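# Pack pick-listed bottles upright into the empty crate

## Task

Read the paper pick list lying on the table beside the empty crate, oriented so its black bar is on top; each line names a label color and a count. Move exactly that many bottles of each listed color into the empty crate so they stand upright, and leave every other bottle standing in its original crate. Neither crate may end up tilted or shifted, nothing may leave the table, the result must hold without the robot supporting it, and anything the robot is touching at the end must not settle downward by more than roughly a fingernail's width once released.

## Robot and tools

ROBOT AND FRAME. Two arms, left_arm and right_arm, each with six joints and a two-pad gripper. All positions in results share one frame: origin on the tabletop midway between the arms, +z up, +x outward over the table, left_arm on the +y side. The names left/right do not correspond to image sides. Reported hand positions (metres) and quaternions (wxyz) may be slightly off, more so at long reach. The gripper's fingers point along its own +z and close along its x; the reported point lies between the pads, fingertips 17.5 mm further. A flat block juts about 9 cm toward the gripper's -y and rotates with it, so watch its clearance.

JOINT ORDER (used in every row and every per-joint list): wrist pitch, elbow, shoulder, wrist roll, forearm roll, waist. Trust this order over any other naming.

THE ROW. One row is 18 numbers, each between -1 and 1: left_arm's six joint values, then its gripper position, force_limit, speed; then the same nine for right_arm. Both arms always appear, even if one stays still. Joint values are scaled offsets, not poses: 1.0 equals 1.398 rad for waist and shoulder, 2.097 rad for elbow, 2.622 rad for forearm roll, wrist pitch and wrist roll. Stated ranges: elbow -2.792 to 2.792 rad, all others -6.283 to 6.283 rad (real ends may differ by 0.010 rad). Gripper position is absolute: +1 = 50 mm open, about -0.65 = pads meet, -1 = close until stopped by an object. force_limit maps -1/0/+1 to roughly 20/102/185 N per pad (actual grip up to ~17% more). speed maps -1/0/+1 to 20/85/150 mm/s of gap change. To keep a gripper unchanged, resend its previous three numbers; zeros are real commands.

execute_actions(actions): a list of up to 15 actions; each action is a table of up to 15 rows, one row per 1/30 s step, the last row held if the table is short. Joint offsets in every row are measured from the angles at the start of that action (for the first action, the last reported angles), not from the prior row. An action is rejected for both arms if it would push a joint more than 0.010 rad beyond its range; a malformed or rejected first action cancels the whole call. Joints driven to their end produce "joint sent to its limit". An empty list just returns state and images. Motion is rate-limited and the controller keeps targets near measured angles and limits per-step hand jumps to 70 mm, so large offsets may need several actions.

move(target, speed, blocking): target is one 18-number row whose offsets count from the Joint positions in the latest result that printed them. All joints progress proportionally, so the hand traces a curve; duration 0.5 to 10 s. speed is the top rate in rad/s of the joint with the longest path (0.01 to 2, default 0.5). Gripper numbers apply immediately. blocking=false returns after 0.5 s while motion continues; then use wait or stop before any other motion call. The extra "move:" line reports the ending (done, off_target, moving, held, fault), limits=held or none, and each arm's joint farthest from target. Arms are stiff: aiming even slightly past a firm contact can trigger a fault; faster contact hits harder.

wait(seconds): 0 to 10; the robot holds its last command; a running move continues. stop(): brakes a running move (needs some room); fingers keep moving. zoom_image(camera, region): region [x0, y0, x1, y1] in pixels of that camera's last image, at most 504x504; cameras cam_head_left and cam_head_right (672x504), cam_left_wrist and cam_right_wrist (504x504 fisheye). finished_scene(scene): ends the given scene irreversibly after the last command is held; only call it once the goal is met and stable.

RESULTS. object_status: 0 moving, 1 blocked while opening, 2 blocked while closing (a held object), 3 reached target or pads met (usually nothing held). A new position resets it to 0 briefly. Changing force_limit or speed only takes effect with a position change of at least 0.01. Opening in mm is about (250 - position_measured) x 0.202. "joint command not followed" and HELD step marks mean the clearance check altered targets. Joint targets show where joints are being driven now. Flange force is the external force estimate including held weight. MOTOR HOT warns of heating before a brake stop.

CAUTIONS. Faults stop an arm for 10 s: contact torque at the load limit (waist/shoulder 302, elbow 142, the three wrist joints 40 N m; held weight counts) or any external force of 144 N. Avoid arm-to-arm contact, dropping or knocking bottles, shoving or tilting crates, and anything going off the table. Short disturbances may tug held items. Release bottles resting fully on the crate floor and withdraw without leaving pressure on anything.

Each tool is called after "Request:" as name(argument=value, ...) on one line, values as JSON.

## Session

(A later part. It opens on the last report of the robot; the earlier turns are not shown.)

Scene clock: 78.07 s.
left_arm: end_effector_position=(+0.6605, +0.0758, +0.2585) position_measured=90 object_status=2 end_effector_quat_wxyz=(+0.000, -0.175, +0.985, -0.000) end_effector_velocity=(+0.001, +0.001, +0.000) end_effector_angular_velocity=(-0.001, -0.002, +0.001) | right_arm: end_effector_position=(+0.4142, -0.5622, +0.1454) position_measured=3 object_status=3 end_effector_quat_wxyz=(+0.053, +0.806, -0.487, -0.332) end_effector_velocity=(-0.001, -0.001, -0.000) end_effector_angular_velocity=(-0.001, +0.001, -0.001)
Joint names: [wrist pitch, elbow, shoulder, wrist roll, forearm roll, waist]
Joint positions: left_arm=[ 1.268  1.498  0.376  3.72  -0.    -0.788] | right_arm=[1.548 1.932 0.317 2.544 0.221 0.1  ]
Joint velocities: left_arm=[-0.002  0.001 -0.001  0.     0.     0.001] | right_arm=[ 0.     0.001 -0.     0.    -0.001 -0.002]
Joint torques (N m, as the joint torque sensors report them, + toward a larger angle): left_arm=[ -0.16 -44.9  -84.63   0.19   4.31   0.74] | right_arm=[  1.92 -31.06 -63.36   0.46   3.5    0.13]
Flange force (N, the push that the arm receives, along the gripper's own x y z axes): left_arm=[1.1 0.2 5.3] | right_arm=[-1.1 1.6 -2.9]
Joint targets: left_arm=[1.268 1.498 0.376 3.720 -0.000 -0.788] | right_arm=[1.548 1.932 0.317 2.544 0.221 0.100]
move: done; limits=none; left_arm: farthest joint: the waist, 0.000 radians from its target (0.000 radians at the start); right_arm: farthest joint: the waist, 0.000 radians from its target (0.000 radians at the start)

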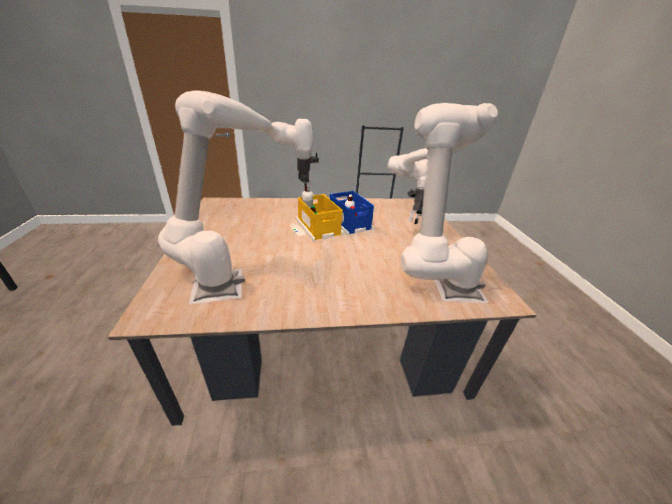

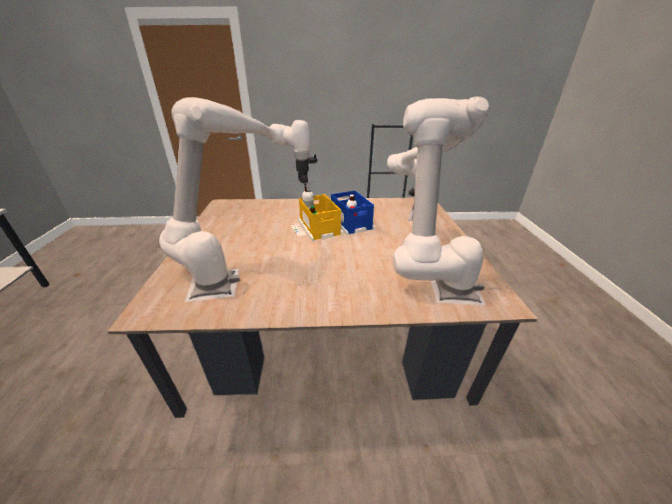

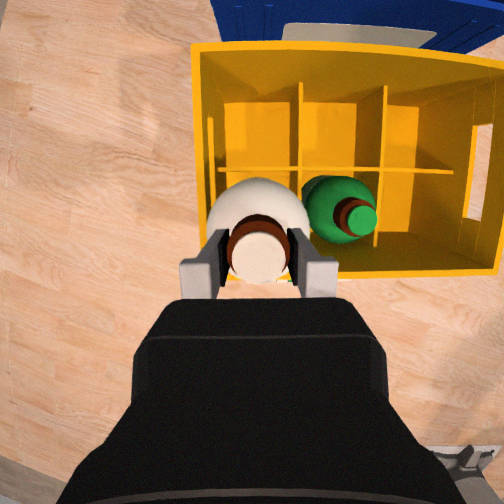

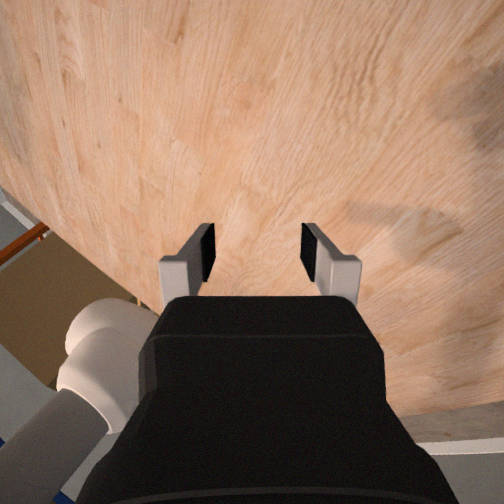

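Request:
move(target=[-0.0317,0.0265,0.0196,0,0,0,-1,-0.3,0,0,0,0,0,0,0,1,0,0], speed=0.1)

Request:
move(target=[-0.0339,0.025,0.0261,0,0,0,-1,-0.3,0,0,0,0,0,0,0,1,0,0], speed=0.08)

Request:
move(target=[0,0,0,0,0,0,0.72,-0.3,0,0,0,0,0,0,0,1,0,0])

Request:
move(target=[0.0656,-0.0515,-0.0457,0,0,0,0.72,-0.3,0,0,0,0,0,0,-0.15,1,0,0], speed=0.35)

Request:
move(target=[0.0584,-0.2402,0.2509,-0.1318,0,-0.2475,0.72,-0.3,0,0,0,0,0,0,0,1,0,0])

Scene clock: 86.70 s.
left_arm: end_effector_position=(+0.6606, +0.0758, +0.2085) position_measured=90 object_status=2 end_effector_quat_wxyz=(+0.000, -0.175, +0.985, -0.000) end_effector_velocity=(+0.001, -0.000, +0.000) end_effector_angular_velocity=(-0.001, -0.002, -0.000) | right_arm: end_effector_position=(+0.4142, -0.5622, +0.1454) position_measured=3 object_status=3 end_effector_quat_wxyz=(+0.053, +0.806, -0.487, -0.332) end_effector_velocity=(-0.000, +0.001, +0.000) end_effector_angular_velocity=(-0.000, -0.001, +0.004)
Joint names: [wrist pitch, elbow, shoulder, wrist roll, forearm roll, waist]
Joint positions: left_arm=[ 1.185  1.553  0.403  3.72  -0.    -0.788] | right_arm=[1.548 1.932 0.317 2.544 0.221 0.1  ]
Joint velocities: left_arm=[-0.002  0.    -0.     0.     0.001  0.   ] | right_arm=[ 0.     0.    -0.001 -0.    -0.001  0.003]
Joint torques (N m, as the joint torque sensors report them, + toward a larger angle): left_arm=[  0.12 -43.38 -86.65   0.25   4.22   1.58] | right_arm=[  1.48 -31.56 -63.75   0.61   4.04  -0.29]
Flange force (N, the push that the arm receives, along the gripper's own x y z axes): left_arm=[1.5 -1.9 6.0] | right_arm=[-2.1 1.7 -2.5]
Joint targets: left_arm=[1.185 1.553 0.403 3.720 -0.000 -0.788] | right_arm=[1.548 1.932 0.317 2.544 0.221 0.100]
move: done; limits=none; left_arm: farthest joint: the waist, 0.000 radians from its target (0.000 radians at the start); right_arm: farthest joint: the waist, 0.000 radians from its target (0.000 radians at the start)

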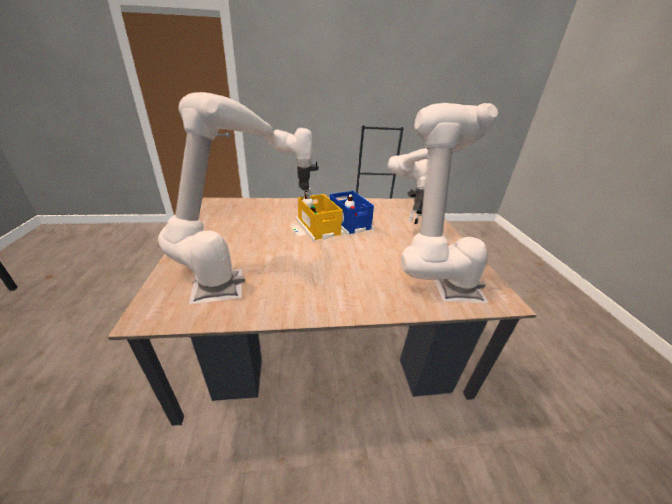

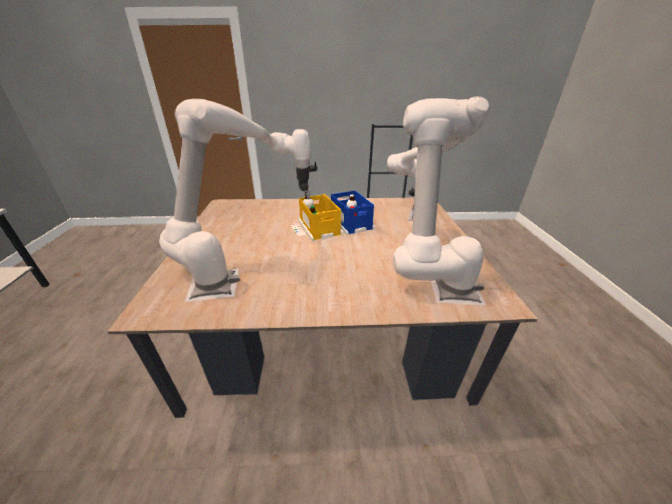

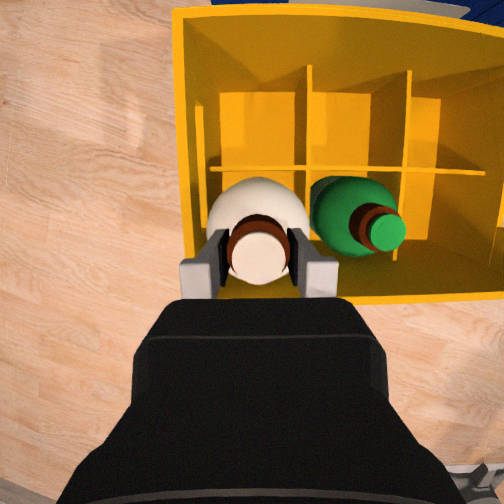

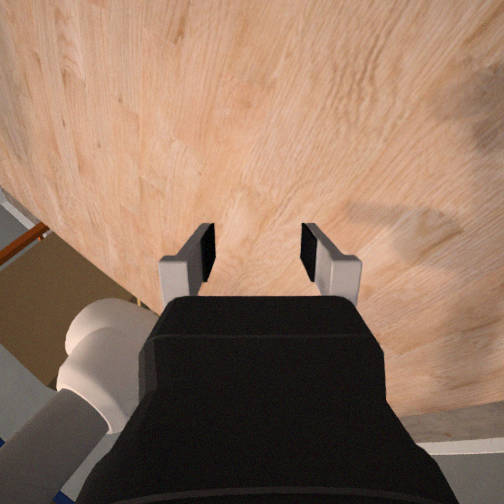

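Scene clock: 88.13 s.
left_arm: end_effector_position=(+0.6605, +0.0758, +0.1541) position_measured=90 object_status=2 end_effector_quat_wxyz=(+0.000, -0.175, +0.985, -0.000) end_effector_velocity=(+0.001, +0.001, -0.001) end_effector_angular_velocity=(+0.001, +0.001, +0.001) | right_arm: end_effector_position=(+0.4142, -0.5622, +0.1454) position_measured=3 object_status=3 end_effector_quat_wxyz=(+0.053, +0.806, -0.487, -0.332) end_effector_velocity=(+0.000, -0.000, +0.000) end_effector_angular_velocity=(-0.000, -0.001, -0.001)
Joint names: [wrist pitch, elbow, shoulder, wrist roll, forearm roll, waist]
Joint positions: left_arm=[ 1.096  1.605  0.44   3.72  -0.    -0.788] | right_arm=[1.548 1.932 0.317 2.544 0.221 0.1  ]
Joint velocities: left_arm=[ 0.    -0.     0.001 -0.001  0.001  0.001] | right_arm=[-0.    -0.    -0.     0.001  0.    -0.   ]
Joint torques (N m, as the joint torque sensors report them, + toward a larger angle): left_arm=[  0.   -42.42 -88.25   0.24   3.85   2.  ] | right_arm=[  1.53 -31.99 -67.02   0.33   3.65  -0.8 ]
Flange force (N, the push that the arm receives, along the gripper's own x y z axes): left_arm=[3.2 -0.2 6.3] | right_arm=[0.3 -3.3 -1.5]
Joint targets: left_arm=[1.096 1.606 0.440 3.720 -0.000 -0.788] | right_arm=[1.548 1.932 0.317 2.544 0.221 0.100]
move: done; limits=none; left_arm: farthest joint: the waist, 0.000 radians from its target (0.000 radians at the start); right_arm: farthest joint: the waist, 0.000 radians from its target (0.000 radians at the start)

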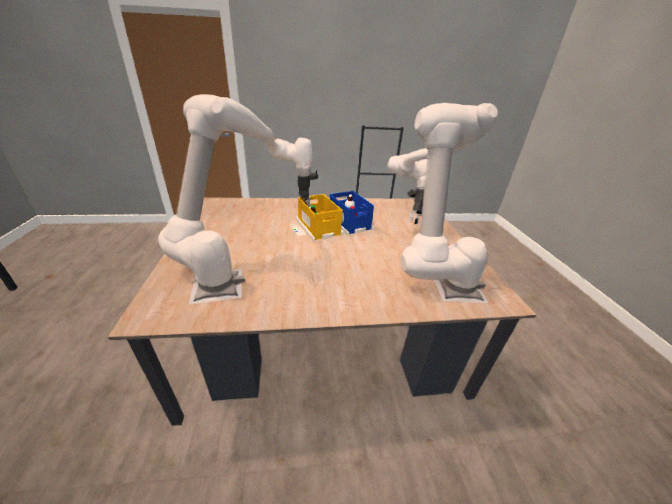

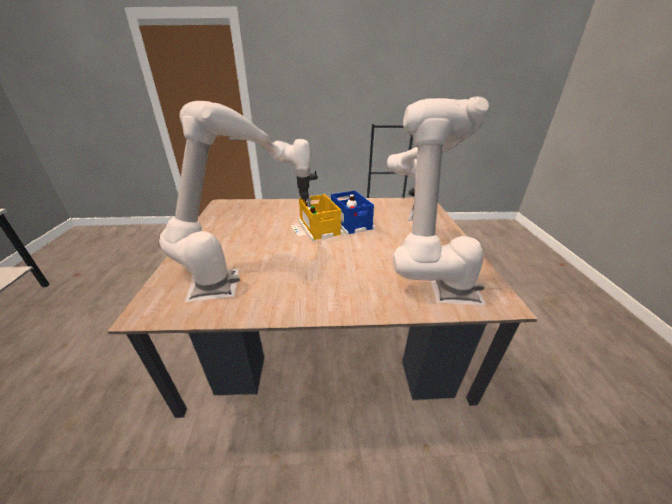

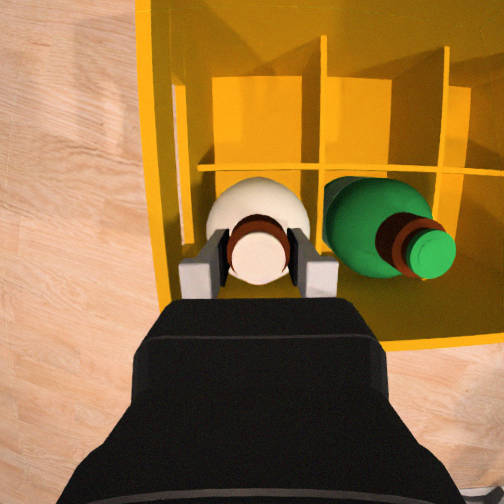

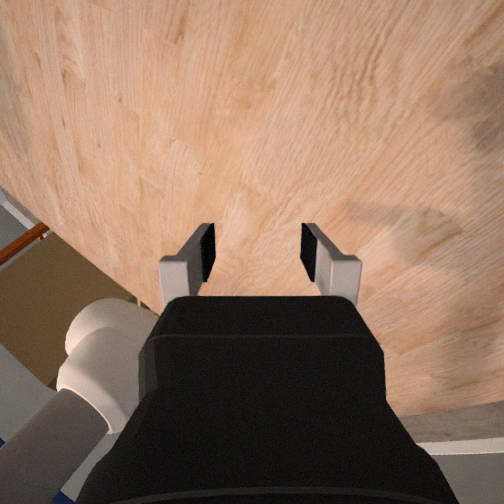

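Scene clock: 88.63 s.
left_arm: end_effector_position=(+0.6605, +0.0758, +0.1541) position_measured=45 object_status=3 end_effector_quat_wxyz=(+0.000, -0.175, +0.985, -0.000) end_effector_velocity=(-0.001, -0.000, +0.002) end_effector_angular_velocity=(-0.002, -0.002, -0.001) | right_arm: end_effector_position=(+0.4142, -0.5622, +0.1454) position_measured=3 object_status=3 end_effector_quat_wxyz=(+0.053, +0.806, -0.487, -0.332) end_effector_velocity=(-0.000, -0.001, -0.001) end_effector_angular_velocity=(-0.001, +0.003, -0.001)
Joint names: [wrist pitch, elbow, shoulder, wrist roll, forearm roll, waist]
Joint positions: left_arm=[ 1.096  1.605  0.44   3.72  -0.    -0.788] | right_arm=[1.548 1.932 0.317 2.544 0.221 0.1  ]
Joint velocities: left_arm=[-0.     0.001 -0.002  0.    -0.    -0.001] | right_arm=[ 0.     0.001  0.002  0.    -0.001 -0.001]
Joint torques (N m, as the joint torque sensors report them, + toward a larger angle): left_arm=[ -0.02 -39.26 -84.52   0.14   3.85   1.39] | right_arm=[  1.53 -30.4  -64.53   0.17   3.82  -0.95]
Flange force (N, the push that the arm receives, along the gripper's own x y z axes): left_arm=[2.2 -1.0 -0.1] | right_arm=[-1.6 -1.7 -4.2]
Joint targets: left_arm=[1.096 1.605 0.440 3.720 -0.000 -0.788] | right_arm=[1.548 1.932 0.317 2.544 0.221 0.100]
move: done; limits=none; left_arm: farthest joint: the waist, 0.000 radians from its target (0.000 radians at the start); right_arm: farthest joint: the waist, 0.000 radians from its target (0.000 radians at the start)

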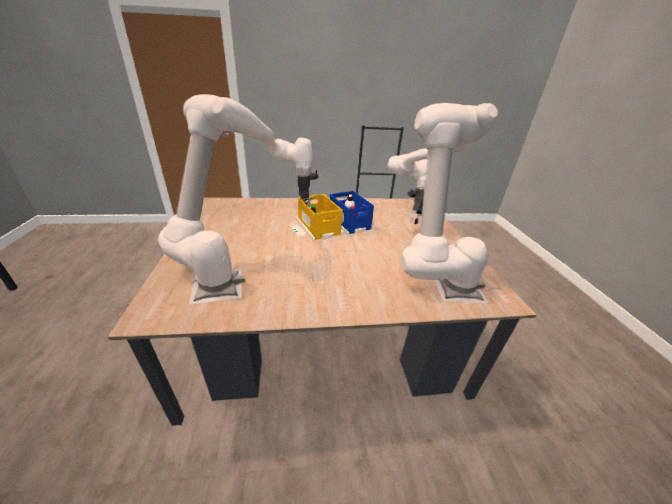

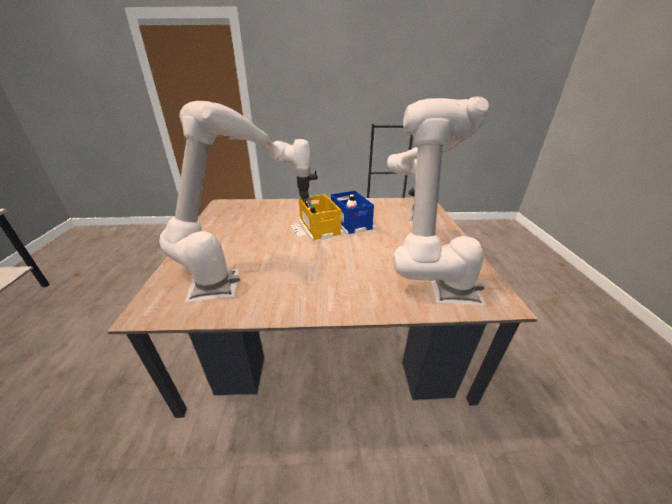

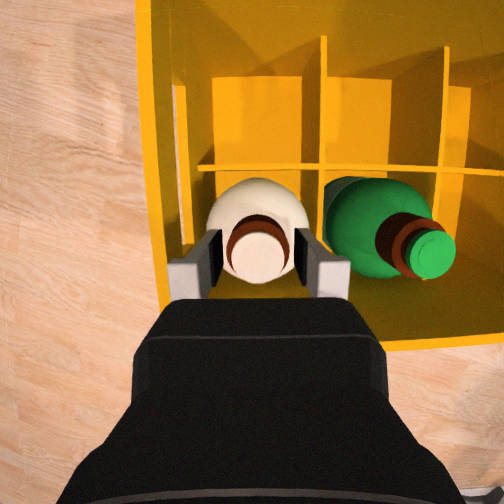

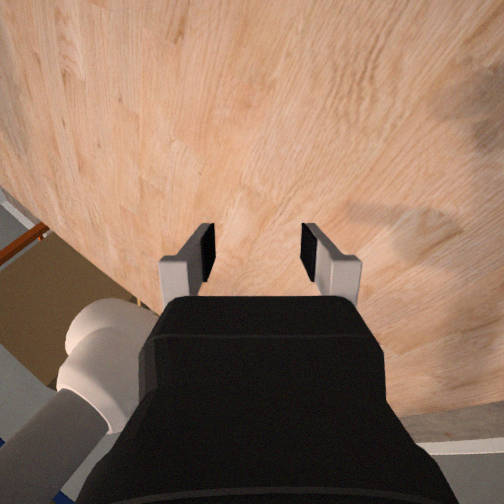

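Scene clock: 89.67 s.
left_arm: end_effector_position=(+0.6605, +0.0758, +0.2585) position_measured=45 object_status=3 end_effector_quat_wxyz=(+0.000, -0.175, +0.985, -0.000) end_effector_velocity=(+0.000, -0.001, +0.002) end_effector_angular_velocity=(-0.002, -0.002, +0.001) | right_arm: end_effector_position=(+0.4245, -0.6621, +0.1454) position_measured=3 object_status=3 end_effector_quat_wxyz=(+0.018, +0.751, -0.568, -0.336) end_effector_velocity=(-0.000, +0.000, -0.000) end_effector_angular_velocity=(-0.000, +0.001, -0.002)
Joint names: [wrist pitch, elbow, shoulder, wrist roll, forearm roll, waist]
Joint positions: left_arm=[ 1.268  1.498  0.376  3.72  -0.    -0.788] | right_arm=[ 1.548  1.932  0.317  2.544  0.221 -0.109]
Joint velocities: left_arm=[ 0.    -0.002 -0.001 -0.001 -0.001 -0.   ] | right_arm=[-0.     0.001 -0.     0.002  0.001 -0.   ]
Joint torques (N m, as the joint torque sensors report them, + toward a larger angle): left_arm=[  0.23 -41.08 -80.41   0.24   4.37   0.63] | right_arm=[  1.77 -30.01 -63.22   0.12   3.92   4.72]
Flange force (N, the push that the arm receives, along the gripper's own x y z axes): left_arm=[0.3 -1.6 -0.3] | right_arm=[4.2 4.7 -6.4]
Joint targets: left_arm=[1.268 1.497 0.376 3.720 -0.000 -0.788] | right_arm=[1.548 1.932 0.317 2.544 0.221 -0.109]
move: done; limits=none; left_arm: farthest joint: the elbow, 0.001 radians from its target (0.109 radians at the start); right_arm: farthest joint: the waist, 0.000 radians from its target (0.210 radians at the start)

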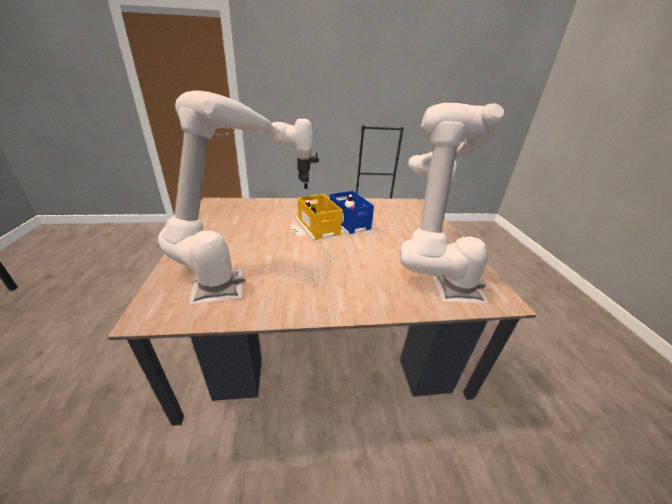

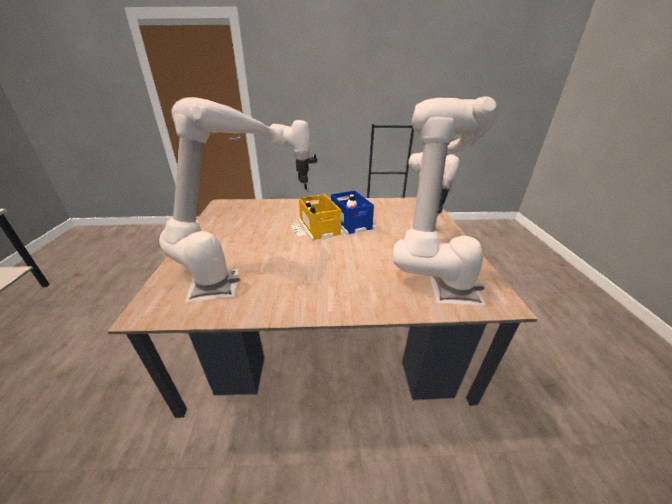

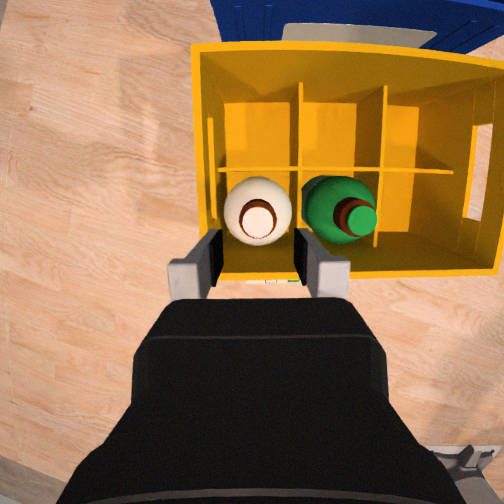

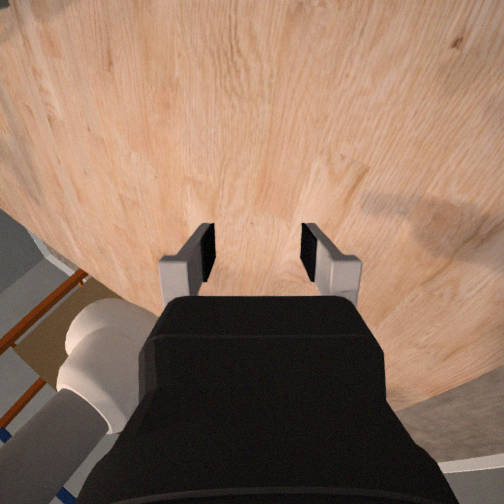

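Scene clock: 91.17 s.
left_arm: end_effector_position=(+0.5901, -0.2824, +0.2285) position_measured=45 object_status=3 end_effector_quat_wxyz=(-0.000, -0.175, +0.985, -0.000) end_effector_velocity=(+0.000, -0.000, +0.001) end_effector_angular_velocity=(-0.001, -0.001, +0.001) | right_arm: end_effector_position=(+0.4245, -0.6621, +0.1454) position_measured=3 object_status=3 end_effector_quat_wxyz=(+0.018, +0.751, -0.568, -0.336) end_effector_velocity=(+0.001, +0.000, +0.001) end_effector_angular_velocity=(+0.001, -0.002, -0.002)
Joint names: [wrist pitch, elbow, shoulder, wrist roll, forearm roll, waist]
Joint positions: left_arm=[ 1.421  0.994  0.727  3.374 -0.    -1.134] | right_arm=[ 1.548  1.932  0.317  2.544  0.221 -0.109]
Joint velocities: left_arm=[ 0.    -0.001 -0.    -0.001  0.    -0.   ] | right_arm=[-0.    -0.001 -0.    -0.     0.002 -0.   ]
Joint torques (N m, as the joint torque sensors report them, + toward a larger angle): left_arm=[   0.14  -43.73 -114.55   -0.03    4.34    1.48] | right_arm=[  1.63 -31.15 -66.05  -0.05   4.18   1.41]
Flange force (N, the push that the arm receives, along the gripper's own x y z axes): left_arm=[1.3 -0.3 1.0] | right_arm=[2.1 -0.5 -4.1]
Joint targets: left_arm=[1.421 0.994 0.727 3.374 -0.000 -1.134] | right_arm=[1.548 1.932 0.317 2.544 0.221 -0.109]
move: done; limits=none; left_arm: farthest joint: the waist, 0.000 radians from its target (0.346 radians at the start); right_arm: farthest joint: the waist, 0.000 radians from its target (0.000 radians at the start)

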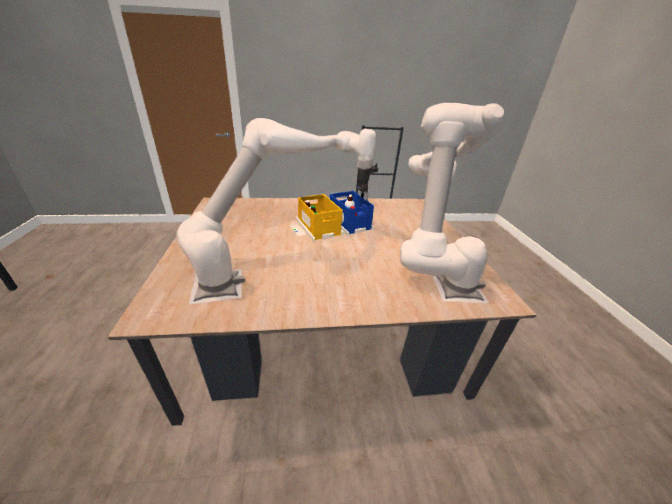

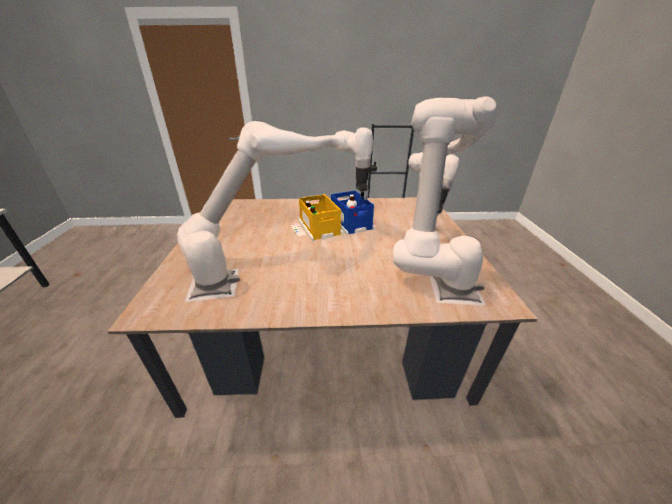

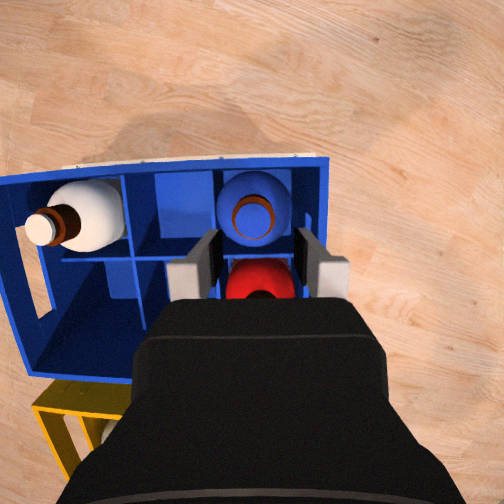

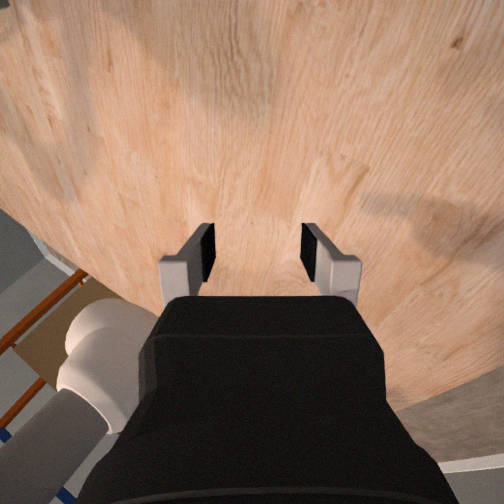

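Request:
move(target=[-0.0145,0.0077,0.0157,0.0006,0,0.0012,0.72,-0.3,0,0,0,0,0,0,0,1,0,0], speed=0.08)

Request:
move(target=[-0.0265,0.0241,0.0136,0,0,0,0.72,-0.3,0,0,0,0,0,0,0,1,0,0], speed=0.06)

Scene clock: 95.57 s.
left_arm: end_effector_position=(+0.5950, -0.2868, +0.1984) position_measured=45 object_status=3 end_effector_quat_wxyz=(-0.000, -0.175, +0.985, -0.000) end_effector_velocity=(+0.001, +0.000, -0.000) end_effector_angular_velocity=(-0.001, +0.000, +0.000) | right_arm: end_effector_position=(+0.4245, -0.6621, +0.1454) position_measured=3 object_status=3 end_effector_quat_wxyz=(+0.018, +0.751, -0.568, -0.336) end_effector_velocity=(-0.001, -0.000, -0.001) end_effector_angular_velocity=(+0.000, +0.002, -0.001)
Joint names: [wrist pitch, elbow, shoulder, wrist roll, forearm roll, waist]
Joint positions: left_arm=[ 1.383  1.01   0.749  3.376 -0.    -1.133] | right_arm=[ 1.548  1.932  0.317  2.544  0.221 -0.109]
Joint velocities: left_arm=[-0.001 -0.     0.     0.001 -0.001  0.001] | right_arm=[ 0.     0.001  0.001  0.     0.    -0.001]
Joint torques (N m, as the joint torque sensors report them, + toward a larger angle): left_arm=[   0.2   -42.85 -115.92    0.16    4.39    2.41] | right_arm=[  1.72 -30.21 -63.96   0.19   3.99   1.33]
Flange force (N, the push that the arm receives, along the gripper's own x y z axes): left_arm=[2.2 -2.6 0.6] | right_arm=[1.3 0.8 -4.9]
Joint targets: left_arm=[1.383 1.010 0.749 3.376 -0.000 -1.132] | right_arm=[1.548 1.932 0.317 2.544 0.221 -0.109]
move: done; limits=none; left_arm: farthest joint: the waist, 0.000 radians from its target (0.002 radians at the start); right_arm: farthest joint: the waist, 0.000 radians from its target (0.000 radians at the start)

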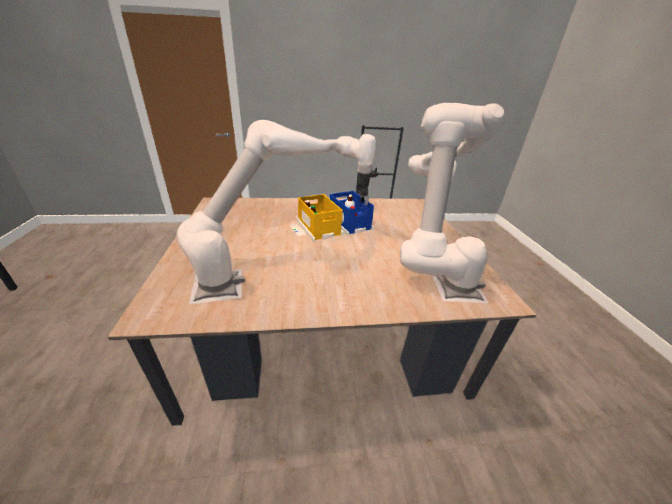

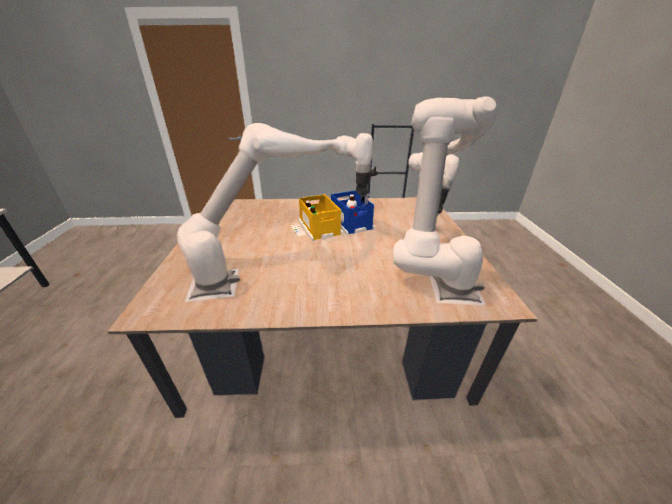

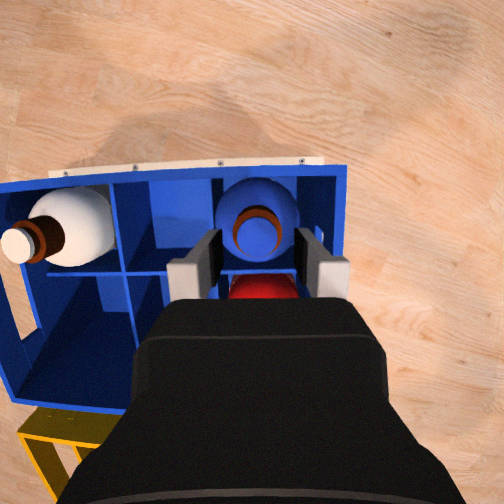

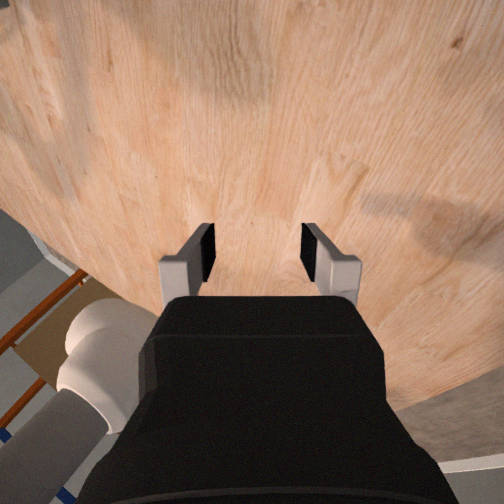

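Scene clock: 97.03 s.
left_arm: end_effector_position=(+0.5949, -0.2868, +0.1524) position_measured=45 object_status=3 end_effector_quat_wxyz=(-0.000, -0.175, +0.985, -0.000) end_effector_velocity=(+0.000, -0.000, -0.000) end_effector_angular_velocity=(-0.002, +0.000, +0.002) | right_arm: end_effector_position=(+0.4245, -0.6621, +0.1454) position_measured=3 object_status=3 end_effector_quat_wxyz=(+0.018, +0.751, -0.568, -0.336) end_effector_velocity=(-0.000, -0.001, +0.000) end_effector_angular_velocity=(+0.000, -0.001, -0.002)
Joint names: [wrist pitch, elbow, shoulder, wrist roll, forearm roll, waist]
Joint positions: left_arm=[ 1.313  1.06   0.768  3.376 -0.    -1.133] | right_arm=[ 1.548  1.932  0.317  2.544  0.221 -0.109]
Joint velocities: left_arm=[-0.002  0.     0.    -0.001 -0.001  0.   ] | right_arm=[-0.     0.    -0.001 -0.001  0.    -0.002]
Joint torques (N m, as the joint torque sensors report them, + toward a larger angle): left_arm=[  -0.09  -40.66 -117.76    0.17    4.34    0.84] | right_arm=[  1.82 -29.97 -64.57   0.31   4.44   0.19]
Flange force (N, the push that the arm receives, along the gripper's own x y z axes): left_arm=[-1.3 -9.3 -0.4] | right_arm=[0.7 -0.2 -5.2]
Joint targets: left_arm=[1.313 1.061 0.768 3.376 -0.000 -1.133] | right_arm=[1.548 1.932 0.317 2.544 0.221 -0.109]
move: done; limits=none; left_arm: farthest joint: the waist, 0.000 radians from its target (0.000 radians at the start); right_arm: farthest joint: the waist, 0.000 radians from its target (0.000 radians at the start)

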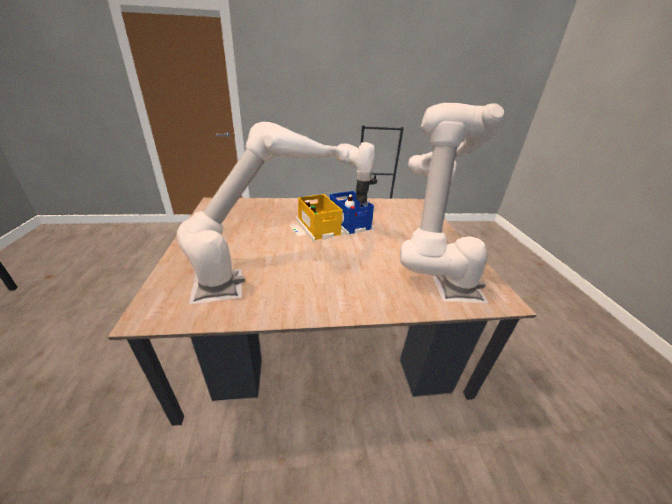

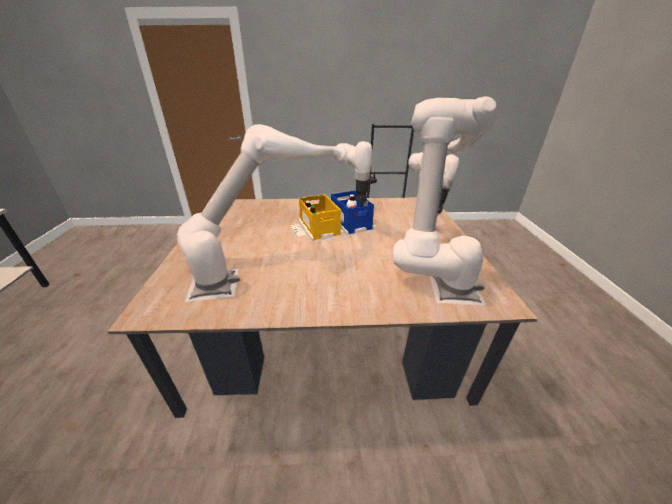

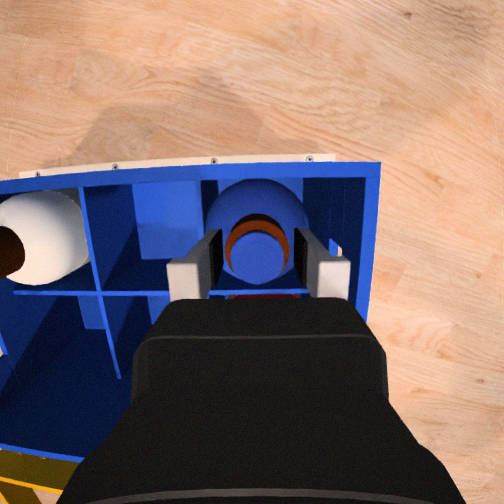

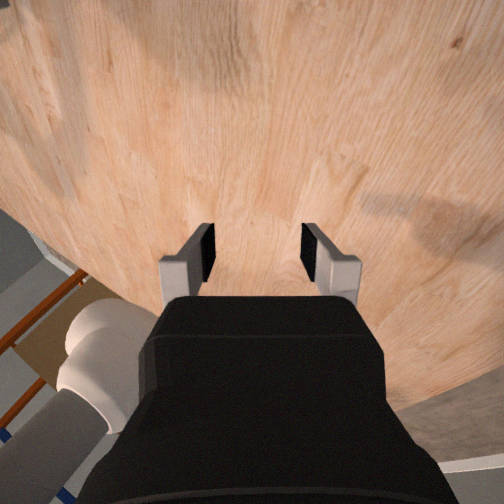

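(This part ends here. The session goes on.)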